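## Task

With the right arm, pinch the headset's headband with the right gripper commanded fully closed. Hold the headset steady with its lowest point at least about a hand's length above the table and no part of it beyond the table edge. The cat ears count as headband; the thin side arms running down to the ear cups do not. The right fingers may touch only the headband. Apart from its cable, and optionally the left arm, nothing may touch the headset; the plug counts as a separate object, the cable does not. The left gripper must hold the cable firmly, well inside its fingers rather than at the tips or edges, at a point below where the cable comes out of the ear cup. Between the ear cup and that grip the cable must stay well above the table and touch only itself, the headset and the arms. If the left arm were removed, no part of the headset may drop more than a little. The cable's loose end must not hang below table height; if it ever goes far below the tabletop or far out past the edge, held or not, the attempt fails. Declare completion only when all of this is true; apart from the required hold, nothing may rely on the robot to stay in place.

## Robot and tools

Robot: two 6-joint arms, left_arm and right_arm, each with a parallel gripper. The names are labels, not image sides. Expect occasional brief tugs on held parts or pushes on loose objects. Knocking or placing anything off the table fails the task; avoid letting the arms collide or press hard on each other, and avoid drops, slips, slams and very hard pushes.

Frame: one shared scene frame, origin on the tabletop midway between the arms, +z up, +x out over the table, left_arm toward +y. Results print each gripper's end_effector_position (metres) and end_effector_quat_wxyz. That point lies between the finger pads, about 1 cm behind the tips; reported positions can be off, more when reaching far. The fingers point along the gripper's +z and close along its y axis.

execute_actions, argument actions (a list holding one action, one wait, or nothing) and optional pictures (boolean). An empty list just returns the state plus pictures. An action is {"rows": [...], "steps": n}, n from 6 to 15 (default 15), each step 1/30 s. Each row covers one step; if rows run out, the last one repeats. A wait is {"steps": n} with n up to 300, counted from the previous result, including your thinking time. Pictures come only with an empty list or pictures true. A refused call moves nothing.

Row layout: one list of 14 numbers, each in [-1, 1], covering both arms: left_arm waist, shoulder, elbow, wrist pitch, wrist yaw, wrist roll, opening, then the same seven for right_arm. The six joint entries are offsets, not poses: scaled changes from the joint angles in the most recent result that printed them (before any such result, and for later calls within one reply, from where the arm stands when the action begins). Not from the previous row. Scale per 1.0: waist 1.202 rad, shoulder 1.258, elbow 1.238, wrist pitch 2.073, wrist yaw and roll 2.022. Stated joint ranges (rad): waist -2.618 to 3.054, shoulder 0 to 3.142, elbow 0 to 3.142, wrist pitch -1.571 to 1.571, wrist yaw -1.571 to 1.571, wrist roll -2.094 to 2.094. True ends may differ by 0.036; asking beyond a range by more than 0.036 gets the call refused, and targets beyond the real end are clipped, reported as "joint sent to its limit" (possibly about an earlier action). The opening entry is absolute: +1 fully open, -1 closed.

Motion: per step each joint target stays within a lead of its measured angle (waist 0.202, shoulder 0.258, elbow 0.238, wrist pitch 0.573, wrist yaw/roll 0.522 rad), and targets implying a gripper jump over 70 mm are scaled back, so big moves take several actions. Arms keep heading to the last target while you think or wait, until everything nearly stops or a step is HELD. All-zero rows are not a wait: they pull the arm back to the reference angles. Arms can sag under zero offsets; to hold a pose, send offsets back to the desired angles in the first call of a reply and zeros afterwards, increasing the aim if a joint keeps falling short.

Timing: each result is captured 6 steps before its action ends; those steps run during your reply, and the next action starts afterward.

Result lines: Joint positions and Joint velocities list each arm's six joints (rad, rad/s) then finger-pad gap (m; 0.094 open). grip_measured is the measured opening on the command scale; readings may be off by about 1 mm. To grasp, command roughly 0.03 below grip_measured (less for a lighter hold); pad force tops out near 50 to 62 N, lower on very thin parts. HELD marks steps where your row was partly or wholly not sent. "joint command not followed" means a clearance check altered or blocked joint targets; the rest of the row still ran. Joint torques are total drive outputs with per-joint offset, scale and noise, so they are only a rough load cue. MOTOR HOT appears from 75 °C; at 90 °C that arm halts for 10 s, and at 100 °C it loses hold and falls (OVER-TEMPERATURE FAULT lines). Long loaded holds heat motors, even while thinking.

zoom_image: camera (one of cam_head_left, cam_head_right, cam_high, cam_low, cam_left_wrist, cam_right_wrist) and region [x0, y0, x1, y1] in that camera's pixels, origin top-left, at most 504 by 504; returns a closer look at the latest image. All images are 504x504; wrist cameras are fisheye.

finished_scene: argument scene (1 or 2) ends that scene irreversibly and grades it; the result reports success and gives the next task. This is how you declare completion, so call it only once the hold is stable. Replying with no tool call ends everything.

Each tool is called after "Request:" as a command line: name --argument value for each argument, lists and objects as JSON in quotes; but a table of rows of numbers goes row by row, as --pt "numbers of a row", without its own name.

## Session

Request:
execute_actions --actions '[]'

Scene clock: 0.00 s of 4200.00 s.
left_arm: end_effector_position=(+0.3094, +0.3016, +0.1167) grip_measured=+1.000 end_effector_quat_wxyz=(+0.382, +0.417, +0.824, +0.024) | right_arm: end_effector_position=(+0.2592, -0.4409, +0.3847) grip_measured=+1.000 end_effector_quat_wxyz=(+0.414, +0.093, +0.887, -0.181)
Joint positions: left_arm=[ 0.47   1.177  0.705 -0.605  0.638  1.365  0.094] | right_arm=[-1.018  1.259  1.724 -1.125 -0.263 -0.508  0.094]
Joint velocities: left_arm=[ 0.007 -0.002 -0.002  0.037  0.022 -0.037  0.   ] | right_arm=[-0.007 -0.012 -0.007 -0.11  -0.022 -0.007  0.   ]
Joint torques (N m, as the arm reports them, + toward a larger angle): no reading
Motor temperatures (°C, as the motors report them): left_arm=[27 24 24 28 28 27] | right_arm=[27 26 25 24 26 26]

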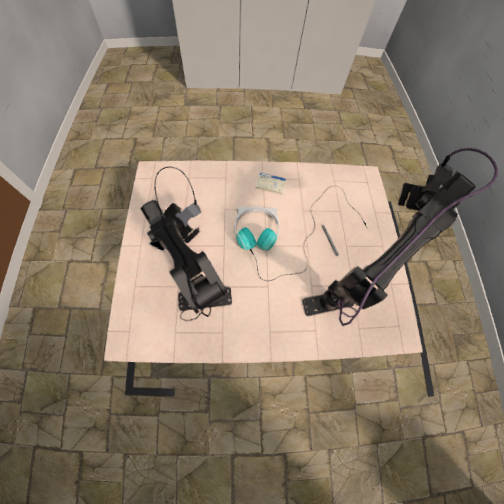

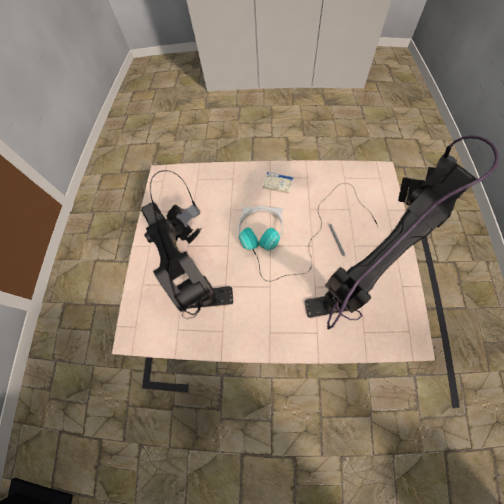

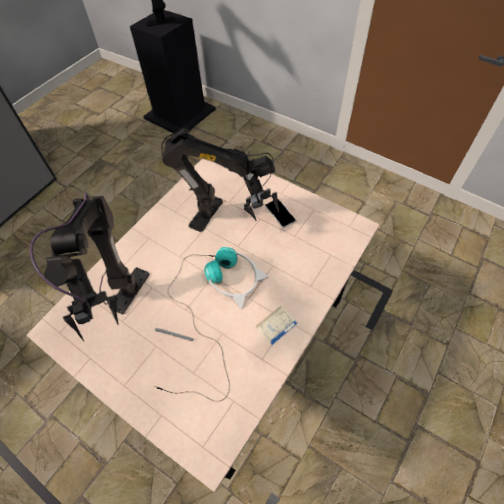

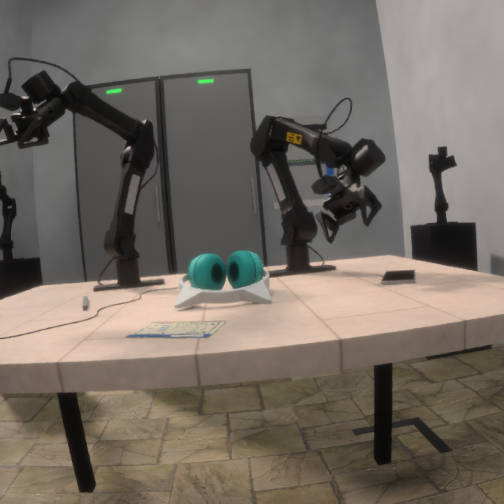

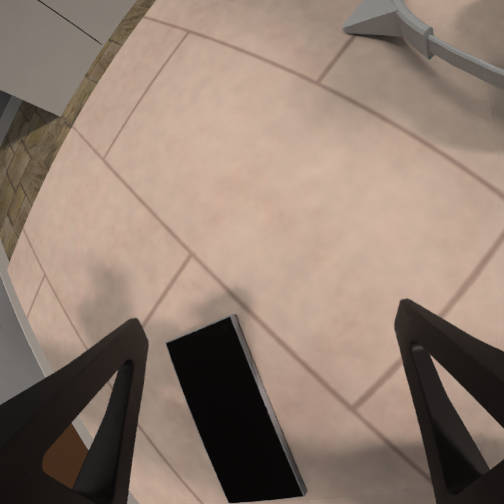

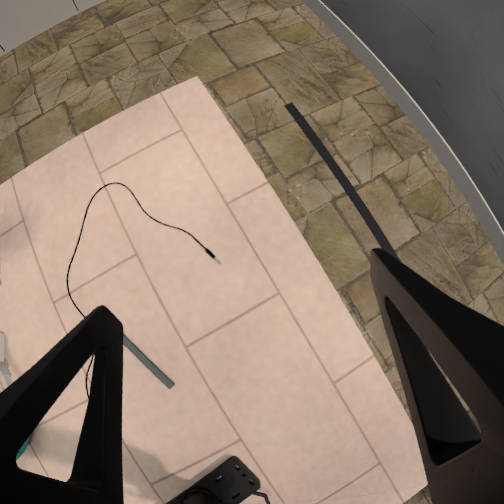

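Request:
execute_actions --actions '[{"rows":[[0,0,0,0,0,0,1,1,0.2,0,-0.14,0.13,-0.197,1]],"steps":15}]'

Request:
execute_actions --actions '[{"steps":30}]'

Scene clock: 2.97 s of 4200.00 s.
left_arm: end_effector_position=(+0.3093, +0.3019, +0.1164) grip_measured=+1.000 end_effector_quat_wxyz=(+0.381, +0.417, +0.825, +0.024) | right_arm: end_effector_position=(+0.3347, -0.3449, +0.2514) grip_measured=+1.000 end_effector_quat_wxyz=(+0.175, -0.228, +0.953, -0.095)
Joint positions: left_arm=[ 0.47   1.177  0.705 -0.605  0.635  1.365  0.094] | right_arm=[-0.532  1.553  1.711 -1.33  -0.038 -0.821  0.094]
Joint velocities: left_arm=[-0.017 -0.012  0.002 -0.007  0.007 -0.007  0.   ] | right_arm=[ 1.995  0.569 -0.276 -0.418  0.359 -0.535  0.   ]
Joint torques (N m, as the arm reports them, + toward a larger angle): left_arm=[ 0.05 -3.88  7.45  1.33  0.35 -0.01] | right_arm=[  0.88 -11.83  10.15   0.83  -0.2   -0.05]
Motor temperatures (°C, as the motors report them): left_arm=[27 24 25 29 28 27] | right_arm=[27 26 26 25 26 26]
Steps of this call (steps 1 to 80: nothing new was sent; steps 81 to 89: the first 9 steps of this action). Readings (joint positions):
81: left_arm=[0.470 1.177 0.705 -0.605 0.638 1.365] | right_arm=[-0.998 1.272 1.729 -1.144 -0.232 -0.543]
82: left_arm=[0.470 1.177 0.705 -0.605 0.637 1.365] | right_arm=[-0.958 1.294 1.738 -1.172 -0.198 -0.588]
84: left_arm=[0.470 1.177 0.705 -0.605 0.636 1.365] | right_arm=[-0.859 1.365 1.739 -1.225 -0.142 -0.670]
88: left_arm=[0.470 1.177 0.705 -0.605 0.635 1.365] | right_arm=[-0.603 1.530 1.720 -1.315 -0.051 -0.802]
89: the state above

Scene clock: 3.97 s of 4200.00 s.
left_arm: end_effector_position=(+0.3093, +0.3020, +0.1164) grip_measured=+1.000 end_effector_quat_wxyz=(+0.381, +0.417, +0.825, +0.024) | right_arm: end_effector_position=(+0.3100, -0.1160, +0.2456) grip_measured=+1.000 end_effector_quat_wxyz=(+0.154, -0.583, +0.797, -0.042)
Joint positions: left_arm=[ 0.47   1.177  0.705 -0.605  0.635  1.365  0.094] | right_arm=[ 0.19   1.538  1.701 -1.413 -0.002 -0.901  0.094]
Joint velocities: left_arm=[-0.012 -0.012 -0.007 -0.007  0.037 -0.022  0.   ] | right_arm=[-0.027 -0.007 -0.012 -0.007 -0.007  0.066  0.   ]
Joint torques (N m, as the arm reports them, + toward a larger angle): left_arm=[-0.03 -3.93  7.49  1.33  0.33  0.01] | right_arm=[-0.48 -7.65  9.56  0.92  0.03 -0.05]
Motor temperatures (°C, as the motors report them): left_arm=[27 24 25 29 28 27] | right_arm=[27 27 26 25 26 26]
Kept back: nothing.
Steps of this call (steps 1 to 6: the last 6 steps of your previous action; steps 7 to 30: the robot went on to your last target). Readings (joint positions):
1: left_arm=[0.470 1.177 0.705 -0.605 0.635 1.365] | right_arm=[-0.460 1.567 1.704 -1.344 -0.030 -0.837]
2: left_arm=[0.470 1.177 0.705 -0.605 0.635 1.365] | right_arm=[-0.388 1.573 1.701 -1.355 -0.023 -0.850]
4: left_arm=[0.470 1.177 0.705 -0.605 0.635 1.365] | right_arm=[-0.239 1.568 1.701 -1.369 -0.014 -0.868]
8: left_arm=[0.470 1.177 0.705 -0.605 0.635 1.365] | right_arm=[0.061 1.549 1.701 -1.381 -0.006 -0.888]
30: the state above
All arms were judged still, so your last target was given up. Only a new action makes them travel on or press farther. Fingers that are still opening or closing keep moving.

Request:
execute_actions --actions '[]'

Scene clock: 4.43 s of 4200.00 s.
left_arm: end_effector_position=(+0.3093, +0.3020, +0.1164) grip_measured=+1.000 end_effector_quat_wxyz=(+0.381, +0.417, +0.825, +0.024) | right_arm: end_effector_position=(+0.3100, -0.1160, +0.2456) grip_measured=+1.000 end_effector_quat_wxyz=(+0.154, -0.583, +0.797, -0.042)
Joint positions: left_arm=[ 0.47   1.177  0.705 -0.605  0.635  1.365  0.094] | right_arm=[ 0.19   1.538  1.701 -1.413 -0.001 -0.901  0.094]
Joint velocities: left_arm=[ 0.012 -0.007  0.007 -0.051  0.037 -0.022  0.   ] | right_arm=[ 0.012 -0.017  0.007 -0.022  0.022  0.007  0.   ]
Joint torques (N m, as the arm reports them, + toward a larger angle): left_arm=[ 0.05 -3.9   7.47  1.35  0.34 -0.01] | right_arm=[-0.5  -7.59  9.44  0.94  0.02 -0.05]
Motor temperatures (°C, as the motors report them): left_arm=[27 24 25 29 28 27] | right_arm=[27 27 26 25 26 26]
Kept back: nothing.
Steps of this call (steps 1 to 14: nothing new was sent). Readings (joint positions):
1: left_arm=[0.470 1.177 0.705 -0.605 0.635 1.365] | right_arm=[0.190 1.538 1.701 -1.413 -0.002 -0.901]
2: left_arm=[0.470 1.177 0.705 -0.605 0.635 1.365] | right_arm=[0.190 1.538 1.701 -1.413 -0.002 -0.901]
4: left_arm=[0.470 1.177 0.705 -0.605 0.635 1.365] | right_arm=[0.190 1.538 1.701 -1.413 -0.002 -0.901]
8: left_arm=[0.470 1.177 0.705 -0.605 0.635 1.365] | right_arm=[0.190 1.538 1.701 -1.413 -0.001 -0.901]
14: the state above

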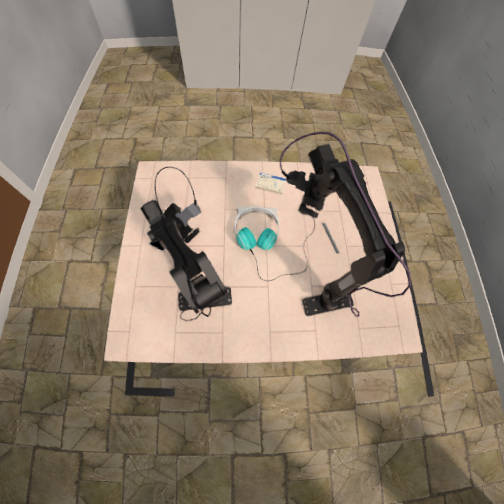

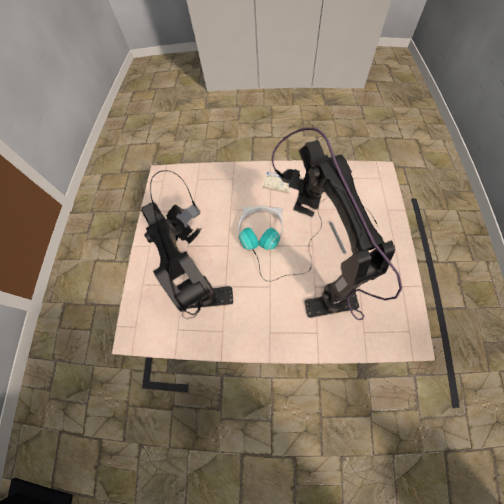

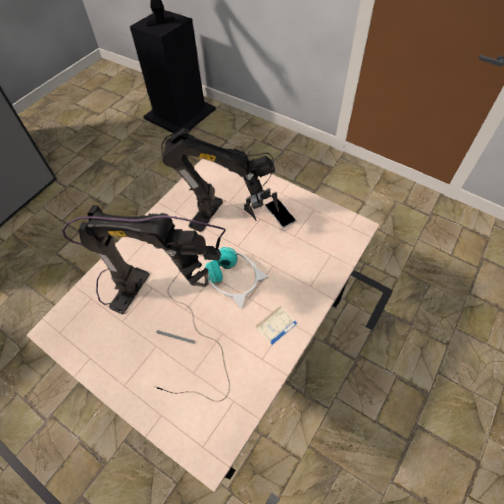

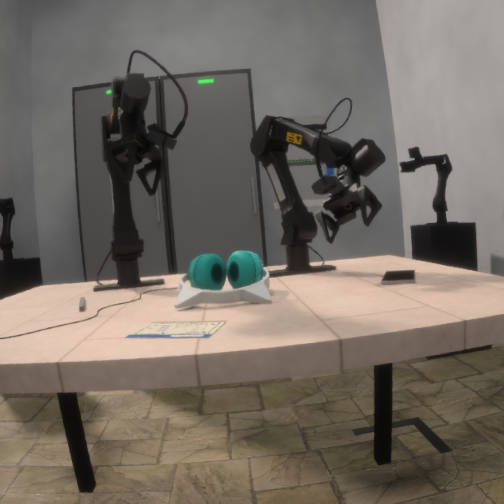

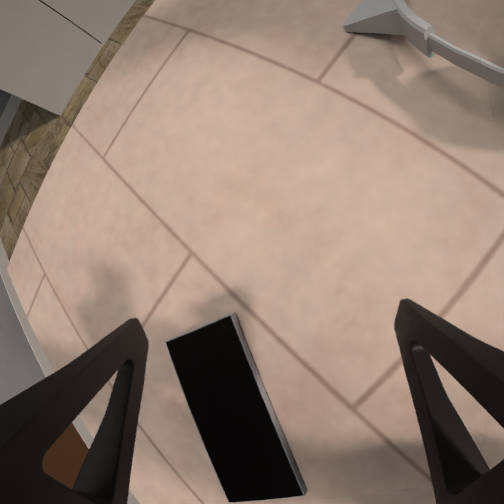

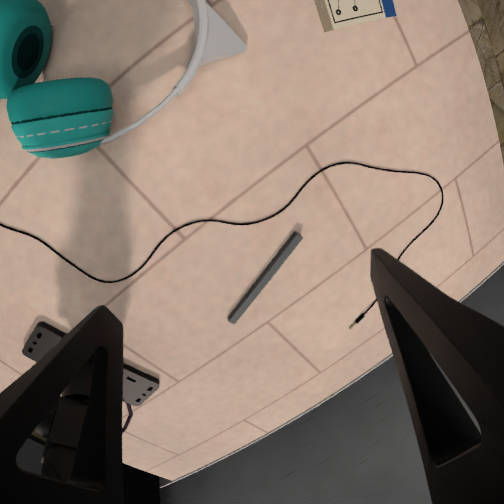

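Request:
execute_actions --actions '[{"rows":[[0,0,0,0,0,0,1,0.255,0.526,0.36,0.042,0,0,1]],"steps":15}]'

Request:
execute_actions --actions '[{"steps":25}]' --pictures true

Scene clock: 5.37 s of 4200.00 s.
left_arm: end_effector_position=(+0.3092, +0.3024, +0.1162) grip_measured=+1.000 end_effector_quat_wxyz=(+0.380, +0.417, +0.825, +0.025) | right_arm: end_effector_position=(+0.3660, +0.0380, +0.2109) grip_measured=+1.000 end_effector_quat_wxyz=(+0.165, -0.689, +0.705, -0.024)
Joint positions: left_arm=[ 0.47   1.177  0.705 -0.605  0.632  1.365  0.094] | right_arm=[ 0.475  1.991  2.099 -1.344  0.006 -0.901  0.094]
Joint velocities: left_arm=[-0.012  0.002 -0.007 -0.081 -0.037 -0.139  0.   ] | right_arm=[ 0.442  1.619  0.515  0.315 -0.081  0.022  0.   ]
Joint torques (N m, as the arm reports them, + toward a larger angle): left_arm=[-0.05 -3.83  7.45  1.33  0.33  0.  ] | right_arm=[-1.36 -7.36  6.94  0.42  0.13  0.  ]
Motor temperatures (°C, as the motors report them): left_arm=[27 24 26 29 28 27] | right_arm=[27 27 26 25 26 26]
Steps of this call (steps 1 to 19: nothing new was sent; steps 20 to 28: the first 9 steps of this action). Readings (joint positions):
20: left_arm=[0.470 1.177 0.705 -0.605 0.634 1.365] | right_arm=[0.205 1.559 1.727 -1.431 0.008 -0.901]
21: left_arm=[0.470 1.177 0.705 -0.605 0.634 1.365] | right_arm=[0.237 1.599 1.781 -1.440 0.014 -0.901]
23: left_arm=[0.470 1.177 0.705 -0.605 0.633 1.365] | right_arm=[0.321 1.699 1.890 -1.414 0.015 -0.901]
27: left_arm=[0.470 1.177 0.705 -0.605 0.632 1.365] | right_arm=[0.457 1.934 2.077 -1.358 0.008 -0.901]
28: the state above

Scene clock: 6.20 s of 4200.00 s.
left_arm: end_effector_position=(+0.3092, +0.3025, +0.1161) grip_measured=+1.000 end_effector_quat_wxyz=(+0.380, +0.417, +0.826, +0.025) | right_arm: end_effector_position=(+0.3734, +0.0599, +0.1190) grip_measured=+1.000 end_effector_quat_wxyz=(+0.073, -0.707, +0.704, -0.009)
Joint positions: left_arm=[ 0.47   1.177  0.705 -0.605  0.632  1.365  0.094] | right_arm=[ 0.501  2.22   2.123 -1.327  0.001 -0.901  0.094]
Joint velocities: left_arm=[-0.022 -0.012  0.012 -0.007 -0.007  0.007  0.   ] | right_arm=[-0.002 -0.022  0.007  0.037 -0.081 -0.037  0.   ]
Joint torques (N m, as the arm reports them, + toward a larger angle): left_arm=[-0.02 -3.84  7.47  1.34  0.32  0.01] | right_arm=[ -0.31 -13.07   9.78   0.61  -0.03   0.  ]
Motor temperatures (°C, as the motors report them): left_arm=[27 24 26 29 28 27] | right_arm=[27 27 26 25 26 26]
Kept back: nothing.
Steps of this call (steps 1 to 6: the last 6 steps of your previous action; steps 7 to 25: the robot went on to your last target). Readings (joint positions):
1: left_arm=[0.470 1.177 0.705 -0.605 0.632 1.365] | right_arm=[0.488 2.048 2.113 -1.334 0.003 -0.901]
2: left_arm=[0.470 1.177 0.705 -0.605 0.632 1.365] | right_arm=[0.496 2.104 2.121 -1.326 0.002 -0.901]
4: left_arm=[0.470 1.177 0.705 -0.605 0.632 1.365] | right_arm=[0.502 2.201 2.122 -1.318 0.001 -0.901]
8: left_arm=[0.470 1.177 0.705 -0.605 0.632 1.365] | right_arm=[0.501 2.277 2.116 -1.324 0.001 -0.901]
25: the state above

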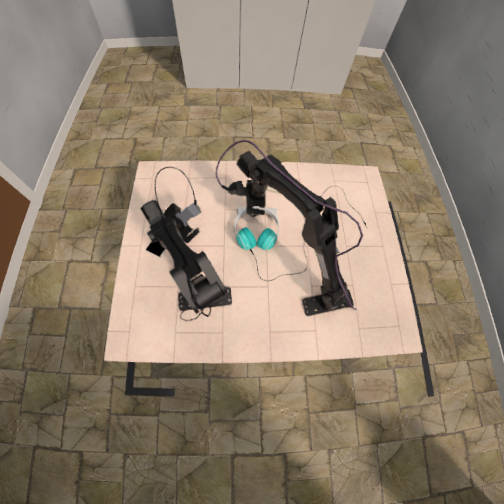

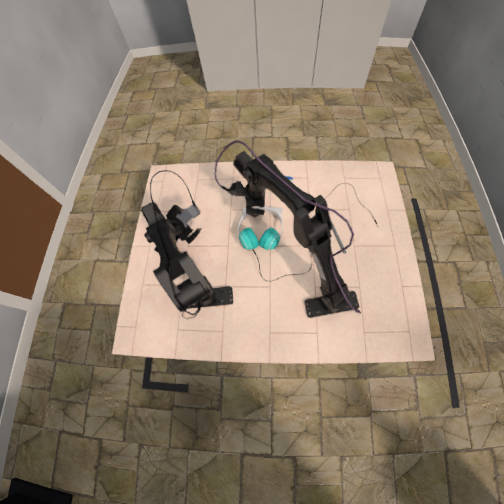

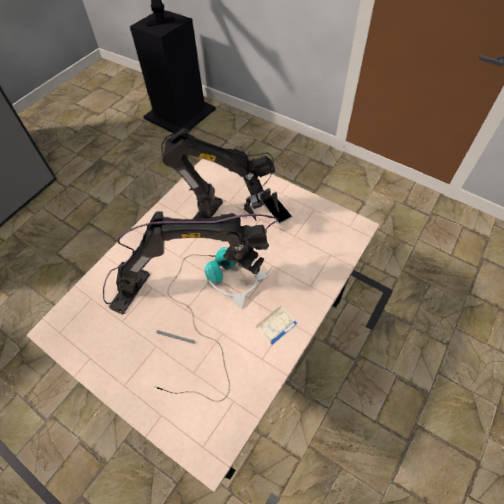

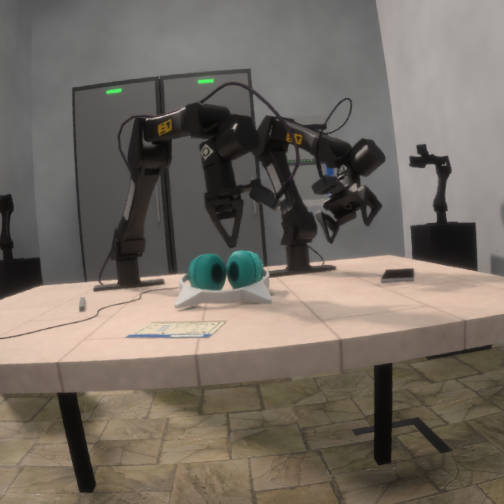

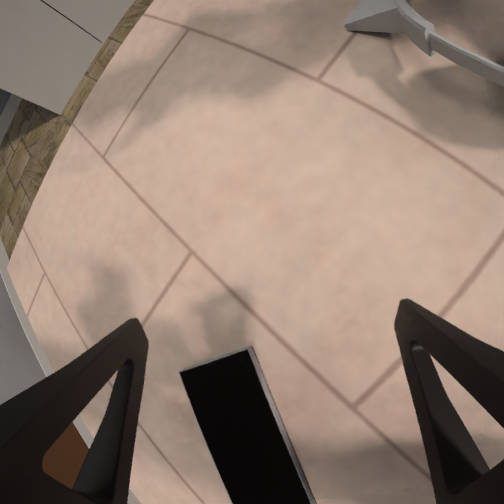

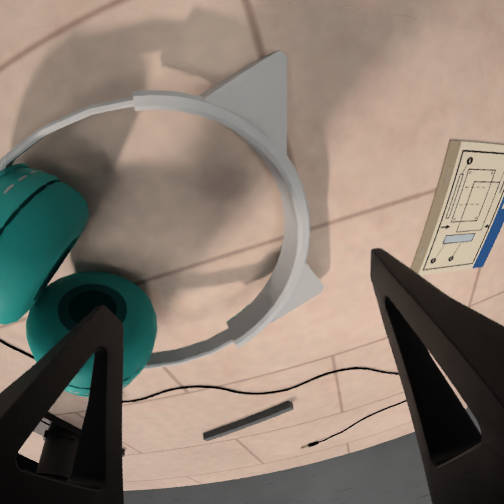

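Request:
execute_actions --actions '[{"rows":[[0,0,0,0,0,0,1,-0.029,0.12,0.094,0.02,0,0,1]],"steps":15}]'

Request:
execute_actions --actions '[{"steps":15}]' --pictures true

Scene clock: 7.40 s of 4200.00 s.
left_arm: end_effector_position=(+0.3091, +0.3028, +0.1159) grip_measured=+1.000 end_effector_quat_wxyz=(+0.379, +0.417, +0.826, +0.026) | right_arm: end_effector_position=(+0.4038, +0.0616, +0.0632) grip_measured=+1.000 end_effector_quat_wxyz=(+0.047, -0.695, +0.717, -0.008)
Joint positions: left_arm=[ 0.47   1.177  0.705 -0.605  0.629  1.365  0.094] | right_arm=[ 0.466  2.404  2.221 -1.292  0.004 -0.901  0.094]
Joint velocities: left_arm=[-0.002 -0.007 -0.027  0.037 -0.037 -0.022  0.   ] | right_arm=[-0.007  0.183 -0.007 -0.022 -0.007 -0.022  0.   ]
Joint torques (N m, as the arm reports them, + toward a larger angle): left_arm=[ 0.02 -3.84  7.51  1.32  0.34  0.01] | right_arm=[  0.11 -16.06   9.26   0.6   -0.03   0.01]
Motor temperatures (°C, as the motors report them): left_arm=[27 24 26 29 28 27] | right_arm=[27 28 26 25 26 26]
Steps of this call (steps 1 to 15: the robot went on to your last target; steps 16 to 27: nothing new was sent; steps 28 to 36: the first 9 steps of this action). Readings (joint positions):
28: left_arm=[0.470 1.177 0.705 -0.605 0.631 1.365] | right_arm=[0.499 2.238 2.145 -1.339 0.001 -0.901]
29: left_arm=[0.470 1.177 0.705 -0.605 0.631 1.365] | right_arm=[0.496 2.267 2.184 -1.337 0.001 -0.901]
31: left_arm=[0.470 1.177 0.705 -0.605 0.630 1.365] | right_arm=[0.485 2.322 2.219 -1.303 0.001 -0.901]
35: left_arm=[0.470 1.177 0.705 -0.605 0.630 1.365] | right_arm=[0.468 2.396 2.221 -1.292 0.003 -0.901]
36: the state above

Scene clock: 7.90 s of 4200.00 s.
left_arm: end_effector_position=(+0.3091, +0.3029, +0.1158) grip_measured=+1.000 end_effector_quat_wxyz=(+0.379, +0.416, +0.826, +0.026) | right_arm: end_effector_position=(+0.4039, +0.0617, +0.0635) grip_measured=+1.000 end_effector_quat_wxyz=(+0.048, -0.695, +0.717, -0.008)
Joint positions: left_arm=[ 0.47   1.177  0.705 -0.605  0.629  1.365  0.094] | right_arm=[ 0.466  2.403  2.221 -1.292  0.004 -0.901  0.094]
Joint velocities: left_arm=[-0.007  0.002 -0.012 -0.037  0.051 -0.007  0.   ] | right_arm=[-0.002 -0.007 -0.007  0.007 -0.007 -0.051  0.   ]
Joint torques (N m, as the arm reports them, + toward a larger angle): left_arm=[-0.01 -3.86  7.51  1.33  0.33  0.01] | right_arm=[ -0.01 -15.14   9.18   0.58  -0.02   0.  ]
Motor temperatures (°C, as the motors report them): left_arm=[27 24 26 29 28 27] | right_arm=[27 28 26 25 26 26]
Kept back: nothing.
Steps of this call (steps 1 to 6: the last 6 steps of your previous action; steps 7 to 15: the robot went on to your last target). Readings (joint positions):
1: left_arm=[0.470 1.177 0.705 -0.605 0.629 1.365] | right_arm=[0.466 2.408 2.221 -1.292 0.004 -0.901]
2: left_arm=[0.470 1.177 0.705 -0.605 0.629 1.365] | right_arm=[0.466 2.408 2.221 -1.292 0.004 -0.901]
4: left_arm=[0.470 1.177 0.705 -0.605 0.629 1.365] | right_arm=[0.466 2.405 2.221 -1.292 0.004 -0.901]
8: left_arm=[0.470 1.177 0.705 -0.605 0.629 1.365] | right_arm=[0.466 2.403 2.221 -1.292 0.004 -0.901]
15: the state above
All arms were judged still, so your last target was given up. Only a new action makes them travel on or press farther. Fingers that are still opening or closing keep moving.

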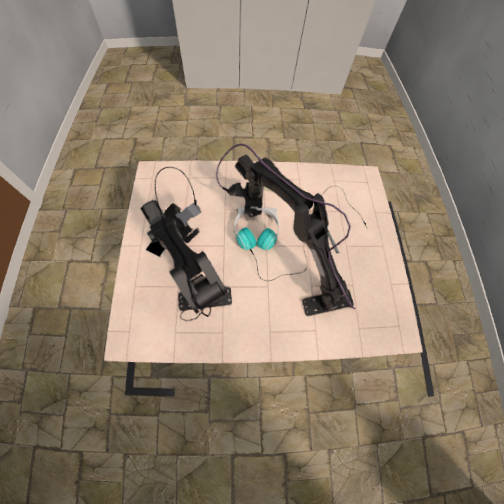

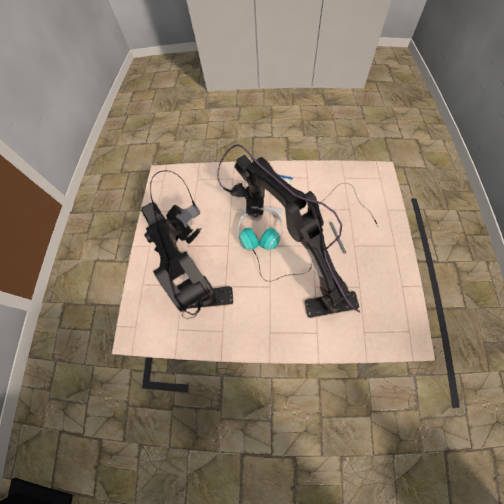

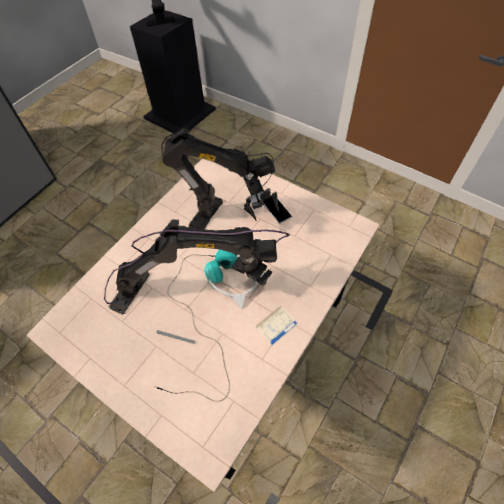

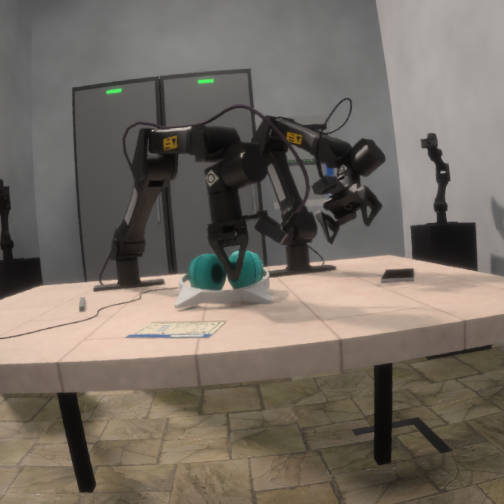

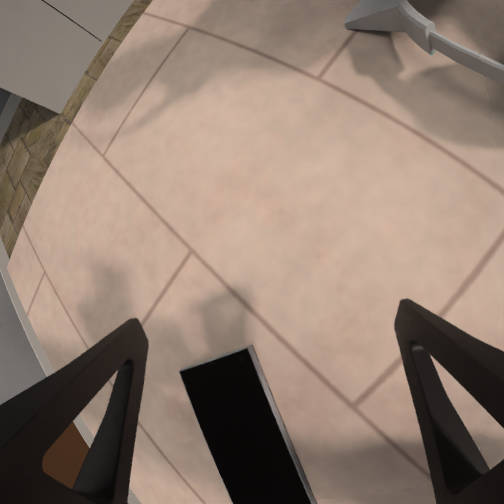

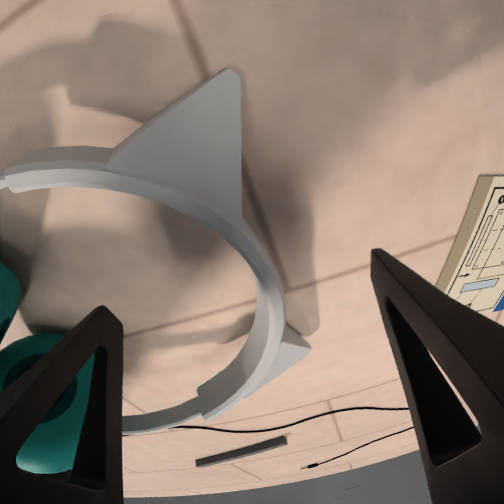

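Request:
execute_actions --actions '[{"rows":[[0,0,0,0,0,0,1,0,0.005,-0.077,0.055,0,0,1]],"steps":12}]'

Request:
execute_actions --actions '[{"steps":8}]' --pictures true

Scene clock: 8.93 s of 4200.00 s.
left_arm: end_effector_position=(+0.3090, +0.3032, +0.1157) grip_measured=+1.000 end_effector_quat_wxyz=(+0.378, +0.416, +0.826, +0.027) | right_arm: end_effector_position=(+0.4001, +0.0589, +0.0341) grip_measured=+1.000 end_effector_quat_wxyz=(+0.033, -0.696, +0.718, -0.006)
Joint positions: left_arm=[ 0.47   1.177  0.705 -0.605  0.627  1.365  0.094] | right_arm=[ 0.466  2.417  2.131 -1.218  0.004 -0.901  0.094]
Joint velocities: left_arm=[ 0.007 -0.007 -0.007 -0.022 -0.022 -0.051  0.   ] | right_arm=[ 0.012  0.198 -0.164  0.139 -0.037 -0.051  0.   ]
Joint torques (N m, as the arm reports them, + toward a larger angle): left_arm=[-0.04 -3.9   7.5   1.34  0.35  0.  ] | right_arm=[ -0.04 -14.26   7.96   0.7    0.03   0.  ]
Motor temperatures (°C, as the motors report them): left_arm=[27 24 26 29 28 27] | right_arm=[27 29 26 25 26 26]
Steps of this call (steps 1 to 25: nothing new was sent; steps 26 to 31: the first 6 steps of this action). Readings (joint positions):
26: left_arm=[0.470 1.177 0.705 -0.605 0.628 1.365] | right_arm=[0.466 2.402 2.205 -1.275 0.004 -0.901]
27: left_arm=[0.470 1.177 0.705 -0.605 0.628 1.365] | right_arm=[0.466 2.398 2.183 -1.253 0.004 -0.901]
29: left_arm=[0.470 1.177 0.705 -0.605 0.627 1.365] | right_arm=[0.466 2.404 2.149 -1.228 0.004 -0.901]
31: the state above

Scene clock: 9.20 s of 4200.00 s.
left_arm: end_effector_position=(+0.3090, +0.3033, +0.1156) grip_measured=+1.000 end_effector_quat_wxyz=(+0.378, +0.416, +0.827, +0.027) | right_arm: end_effector_position=(+0.4018, +0.0602, +0.0262) grip_measured=+1.000 end_effector_quat_wxyz=(+0.033, -0.696, +0.718, -0.006)
Joint positions: left_arm=[ 0.47   1.177  0.705 -0.605  0.626  1.365  0.094] | right_arm=[ 0.466  2.43   2.122 -1.196  0.004 -0.901  0.094]
Joint velocities: left_arm=[-0.012  0.002  0.002 -0.007 -0.022 -0.066  0.   ] | right_arm=[-0.012 -0.007 -0.002 -0.007 -0.037  0.022  0.   ]
Joint torques (N m, as the arm reports them, + toward a larger angle): left_arm=[-0.01 -3.9   7.47  1.35  0.32  0.  ] | right_arm=[ -0.05 -14.27   7.7    0.61   0.03   0.  ]
Motor temperatures (°C, as the motors report them): left_arm=[27 24 26 29 28 27] | right_arm=[27 29 26 25 26 26]
Kept back: nothing.
Steps of this call (steps 1 to 6: the last 6 steps of your previous action; steps 7 to 8: the robot went on to your last target). Readings (joint positions):
1: left_arm=[0.470 1.177 0.705 -0.605 0.626 1.365] | right_arm=[0.466 2.423 2.127 -1.214 0.004 -0.901]
2: left_arm=[0.470 1.177 0.705 -0.605 0.626 1.365] | right_arm=[0.466 2.427 2.124 -1.211 0.004 -0.901]
4: left_arm=[0.470 1.177 0.705 -0.605 0.626 1.365] | right_arm=[0.466 2.430 2.122 -1.206 0.004 -0.901]
8: the state above

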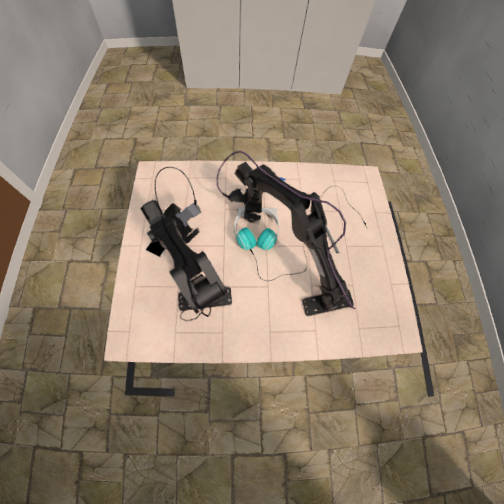

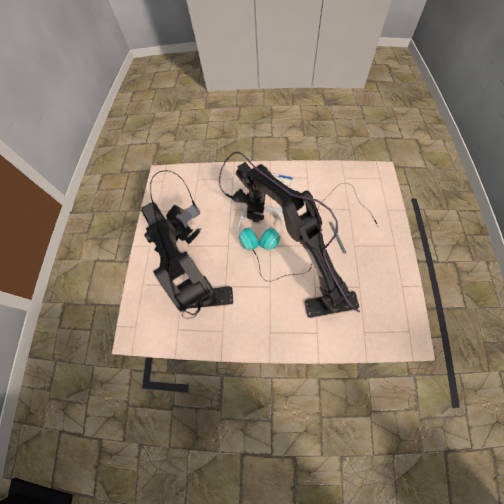

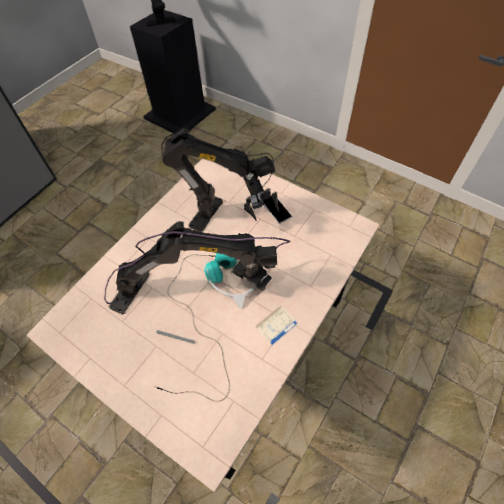

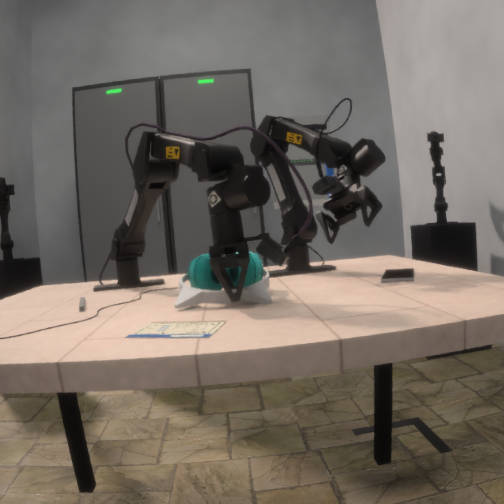

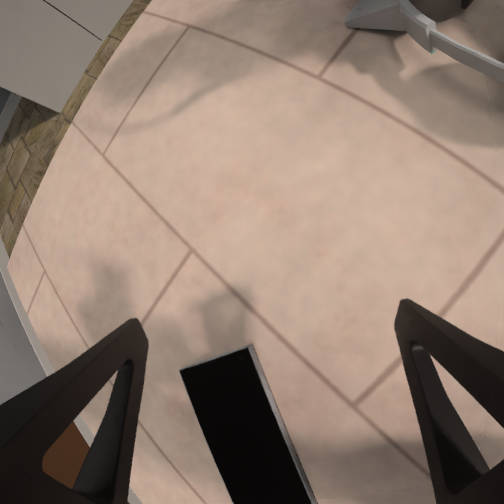

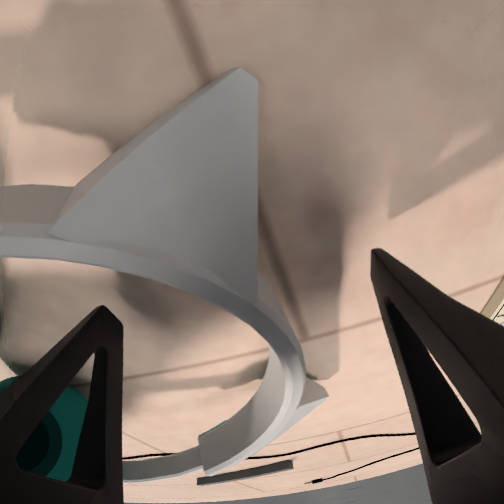

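Request:
execute_actions --actions '[{"rows":[[0,0,0,0,0,0,1,-0.02,-0.015,0,0,0,0,1],[0,0,0,0,0,0,1,-0.02,-0.015,0,0,0,0,1],[0,0,0,0,0,0,1,-0.02,-0.015,0,0,0,0,1],[0,0,0,0,0,0,1,-0.02,-0.015,0,0,0,0,1],[0,0,0,0,0,0,1,-0.02,-0.015,0,0,0,0,-1]],"steps":15}]'

Request:
execute_actions --actions '[{"steps":25}]' --pictures true

Scene clock: 9.73 s of 4200.00 s.
left_arm: end_effector_position=(+0.3089, +0.3037, +0.1154) grip_measured=+1.000 end_effector_quat_wxyz=(+0.377, +0.416, +0.827, +0.028) | right_arm: end_effector_position=(+0.4089, +0.0520, +0.0263) grip_measured=-0.350 end_effector_quat_wxyz=(+0.035, -0.688, +0.725, -0.007)
Joint positions: left_arm=[ 0.47   1.177  0.705 -0.605  0.623  1.365  0.094] | right_arm=[ 0.445  2.43   2.122 -1.192  0.004 -0.901  0.031]
Joint velocities: left_arm=[-0.017  0.017  0.007 -0.11   0.022 -0.037  0.   ] | right_arm=[-0.022 -0.002 -0.007 -0.007 -0.007  0.007 -0.422]
Joint torques (N m, as the arm reports them, + toward a larger angle): left_arm=[-0.07 -3.86  7.5   1.35  0.35  0.01] | right_arm=[ -0.05 -14.28   7.41   0.42   0.     0.  ]
Motor temperatures (°C, as the motors report them): left_arm=[27 25 27 29 28 27] | right_arm=[27 30 27 25 26 26]
Steps of this call (steps 1 to 7: the robot went on to your last target; steps 8 to 16: the first 9 steps of this action). Readings (joint positions):
8: left_arm=[0.470 1.177 0.705 -0.605 0.626 1.365] | right_arm=[0.465 2.430 2.122 -1.191 0.004 -0.901]
9: left_arm=[0.470 1.177 0.705 -0.605 0.625 1.365] | right_arm=[0.463 2.430 2.122 -1.191 0.004 -0.901]
11: left_arm=[0.470 1.177 0.705 -0.605 0.624 1.365] | right_arm=[0.457 2.430 2.122 -1.192 0.004 -0.901]
15: left_arm=[0.470 1.177 0.705 -0.605 0.623 1.365] | right_arm=[0.446 2.430 2.122 -1.192 0.004 -0.901]
16: the state above

Scene clock: 10.57 s of 4200.00 s.
left_arm: end_effector_position=(+0.3088, +0.3037, +0.1153) grip_measured=+1.000 end_effector_quat_wxyz=(+0.377, +0.416, +0.827, +0.028) | right_arm: end_effector_position=(+0.4011, +0.0508, +0.0280) grip_measured=-0.787 end_effector_quat_wxyz=(+0.024, -0.688, +0.726, +0.007)
Joint positions: left_arm=[ 0.47   1.177  0.705 -0.605  0.623  1.365  0.094] | right_arm=[ 0.442  2.425  2.122 -1.222 -0.022 -0.902  0.01 ]
Joint velocities: left_arm=[-0.002  0.017  0.012 -0.081 -0.022  0.051  0.   ] | right_arm=[-0.007 -0.022 -0.002 -0.037 -0.095 -0.022  0.   ]
Joint torques (N m, as the arm reports them, + toward a larger angle): left_arm=[-0.02 -3.88  7.49  1.34  0.33  0.  ] | right_arm=[ -0.02 -13.8    7.42   0.71   0.33   0.  ]
Motor temperatures (°C, as the motors report them): left_arm=[27 25 27 29 28 27] | right_arm=[27 30 27 25 26 26]
Kept back: nothing.
Steps of this call (steps 1 to 6: the last 6 steps of your previous action; steps 7 to 25: the robot went on to your last target). Readings (joint positions):
1: left_arm=[0.470 1.177 0.705 -0.605 0.623 1.365] | right_arm=[0.445 2.430 2.122 -1.189 0.009 -0.902]
2: left_arm=[0.470 1.177 0.705 -0.605 0.623 1.365] | right_arm=[0.443 2.429 2.122 -1.205 0.006 -0.921]
4: left_arm=[0.470 1.177 0.705 -0.605 0.623 1.365] | right_arm=[0.442 2.426 2.122 -1.225 -0.015 -0.904]
8: left_arm=[0.470 1.177 0.705 -0.605 0.623 1.365] | right_arm=[0.442 2.425 2.122 -1.222 -0.022 -0.902]
25: the state above

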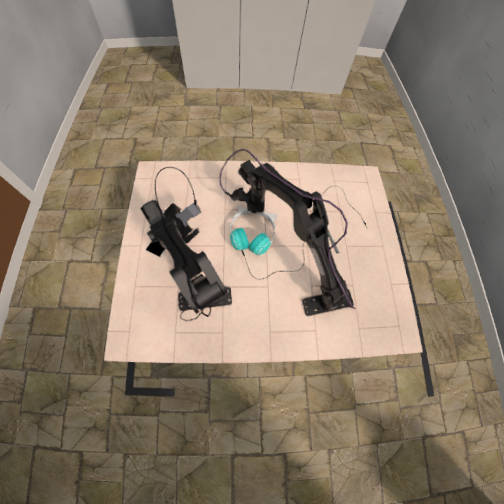

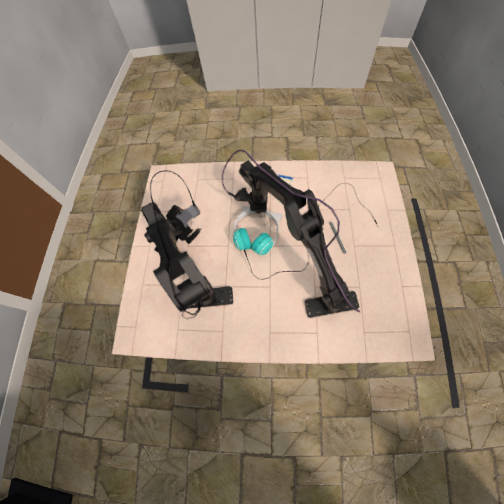

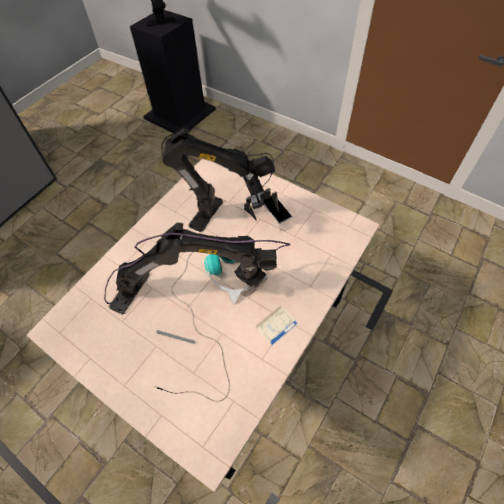

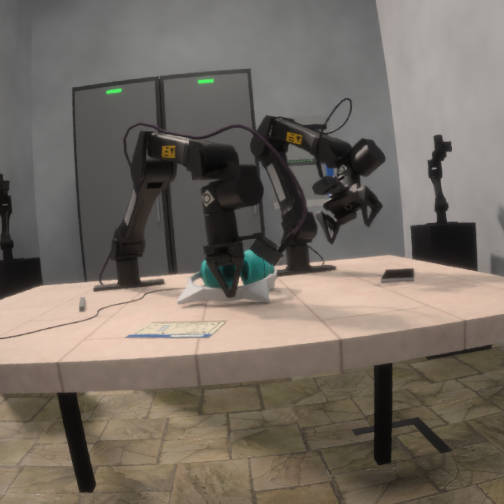

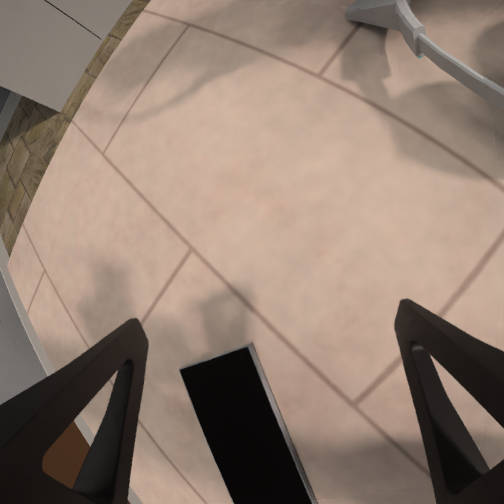

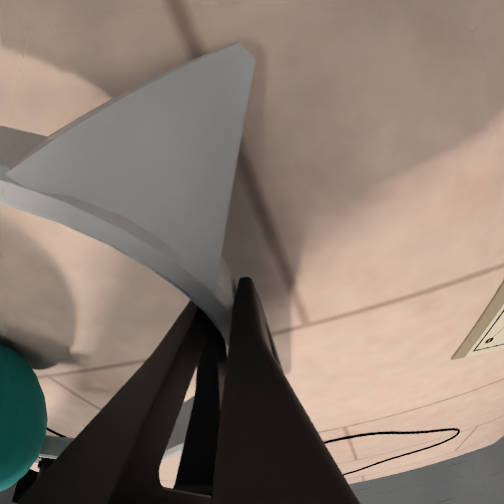

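Request:
execute_actions --actions '[{"rows":[[0,0,0,0,0,0,1,0,-0.03,0,-0.01,0,0,-1],[0,0,0,0,0,0,1,0,-0.06,0,-0.02,0,0,-1],[0,0,0,0,0,0,1,0,-0.09,0,-0.03,0,0,-1],[0,0,0,0,0,0,1,0,-0.12,0,-0.04,0,0,-1],[0,0,0,0,0,0,1,0,-0.15,0,-0.05,0,0,-1],[0,0,0,0,0,0,1,0,-0.18,0,-0.06,0,0,-1],[0,0,0,0,0,0,1,0,-0.21,0,-0.07,0,0,-1],[0,0,0,0,0,0,1,0,-0.24,0,-0.08,0,0,-1],[0,0,0,0,0,0,1,0,-0.27,0,-0.085,0,0,-1],[0,0,0,0,0,0,1,0,-0.3,0,-0.085,0,0,-1],[0,0,0,0,0,0,1,0,-0.32,0,-0.085,0,0,-1]],"steps":15}]'

Request:
execute_actions --actions '[{"steps":10}]' --pictures true

Scene clock: 11.73 s of 4200.00 s.
left_arm: end_effector_position=(+0.3087, +0.3041, +0.1151) grip_measured=+1.000 end_effector_quat_wxyz=(+0.376, +0.416, +0.828, +0.029) | right_arm: end_effector_position=(+0.3918, +0.0411, +0.1083) grip_measured=-0.828 end_effector_quat_wxyz=(+0.070, -0.686, +0.724, -0.006)
Joint positions: left_arm=[ 0.47   1.177  0.705 -0.605  0.62   1.365  0.094] | right_arm=[ 0.442  2.239  2.112 -1.303 -0.007 -0.902  0.008]
Joint velocities: left_arm=[ 0.012  0.017 -0.007 -0.125  0.037 -0.022  0.   ] | right_arm=[-0.032 -1.009  0.007 -0.3    0.066  0.037 -0.001]
Joint torques (N m, as the arm reports them, + toward a larger angle): left_arm=[ 0.01 -3.86  7.48  1.33  0.31  0.01] | right_arm=[  0.1  -15.98   8.31   0.14  -0.26  -0.03]
Motor temperatures (°C, as the motors report them): left_arm=[27 25 27 29 28 27] | right_arm=[27 31 27 25 26 26]
Steps of this call (steps 1 to 15: the robot went on to your last target; steps 16 to 26: nothing new was sent; steps 27 to 35: the first 9 steps of this action). Readings (joint positions):
27: left_arm=[0.470 1.177 0.705 -0.605 0.623 1.365] | right_arm=[0.442 2.424 2.122 -1.223 -0.023 -0.902]
28: left_arm=[0.470 1.177 0.705 -0.605 0.622 1.365] | right_arm=[0.442 2.419 2.122 -1.228 -0.024 -0.902]
30: left_arm=[0.470 1.177 0.705 -0.605 0.622 1.365] | right_arm=[0.442 2.392 2.118 -1.246 -0.025 -0.900]
34: left_arm=[0.470 1.177 0.705 -0.605 0.621 1.365] | right_arm=[0.443 2.273 2.112 -1.295 -0.013 -0.902]
35: the state above

Scene clock: 12.07 s of 4200.00 s.
left_arm: end_effector_position=(+0.3087, +0.3041, +0.1151) grip_measured=+1.000 end_effector_quat_wxyz=(+0.376, +0.416, +0.828, +0.029) | right_arm: end_effector_position=(+0.3708, +0.0251, +0.2035) grip_measured=-0.828 end_effector_quat_wxyz=(+0.145, -0.681, +0.718, -0.020)
Joint positions: left_arm=[ 0.47   1.177  0.705 -0.605  0.62   1.365  0.094] | right_arm=[ 0.442  2.013  2.112 -1.376 -0.003 -0.903  0.008]
Joint velocities: left_arm=[-0.002  0.012 -0.017  0.037  0.037  0.066  0.   ] | right_arm=[-0.002  0.154  0.012 -0.198  0.037 -0.007 -0.   ]
Joint torques (N m, as the arm reports them, + toward a larger angle): left_arm=[ 0.02 -3.92  7.51  1.35  0.32  0.  ] | right_arm=[ 0.01 -9.71  8.33  0.95 -0.24  0.01]
Motor temperatures (°C, as the motors report them): left_arm=[27 25 27 29 28 27] | right_arm=[27 31 27 25 26 26]
Kept back: nothing.
Steps of this call (steps 1 to 6: the last 6 steps of your previous action; steps 7 to 10: the robot went on to your last target). Readings (joint positions):
1: left_arm=[0.470 1.177 0.705 -0.605 0.620 1.365] | right_arm=[0.442 2.202 2.112 -1.312 -0.007 -0.902]
2: left_arm=[0.470 1.177 0.705 -0.605 0.620 1.365] | right_arm=[0.442 2.165 2.112 -1.321 -0.007 -0.902]
4: left_arm=[0.470 1.177 0.705 -0.605 0.620 1.365] | right_arm=[0.442 2.092 2.112 -1.337 -0.002 -0.903]
8: left_arm=[0.470 1.177 0.705 -0.605 0.620 1.365] | right_arm=[0.442 2.012 2.112 -1.366 -0.003 -0.903]
10: the state above

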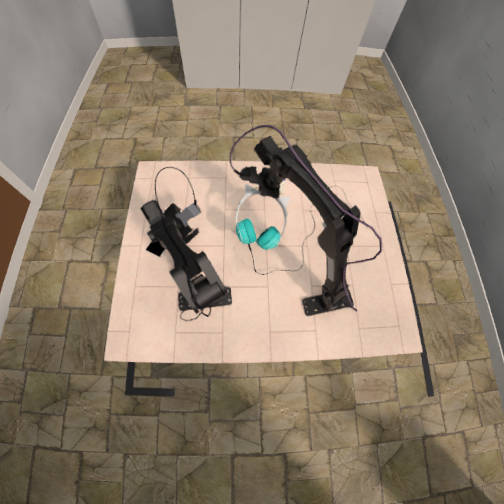

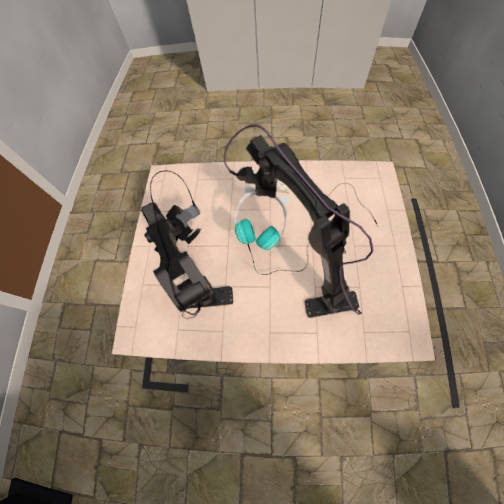

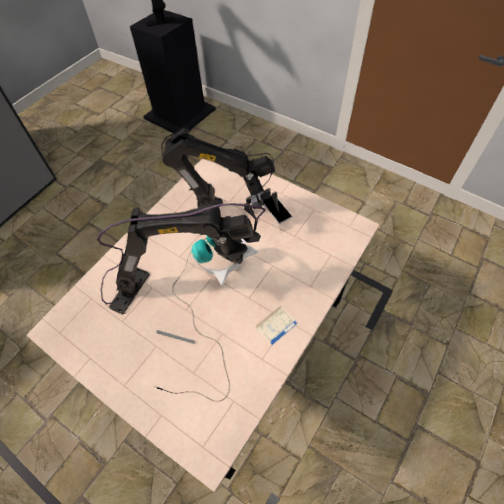

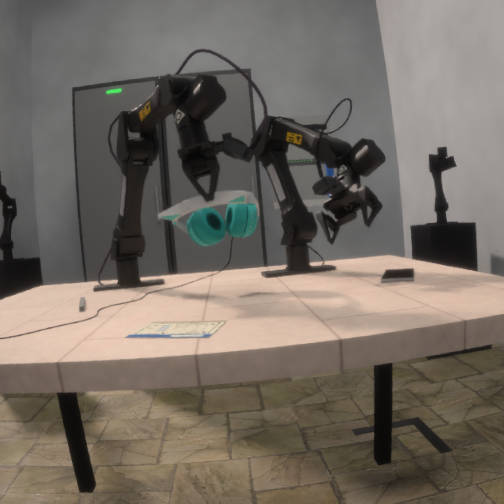

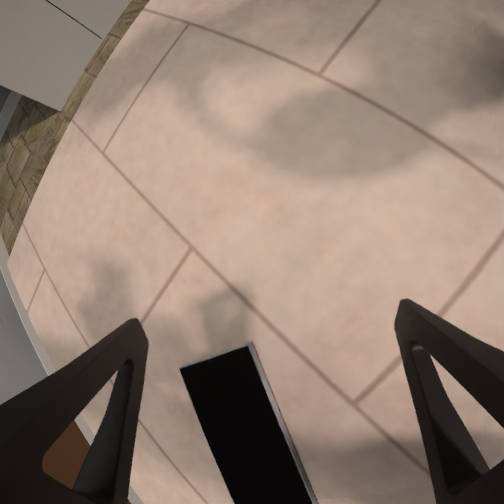

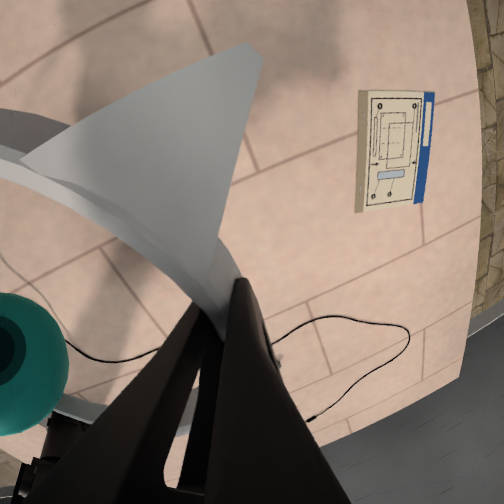

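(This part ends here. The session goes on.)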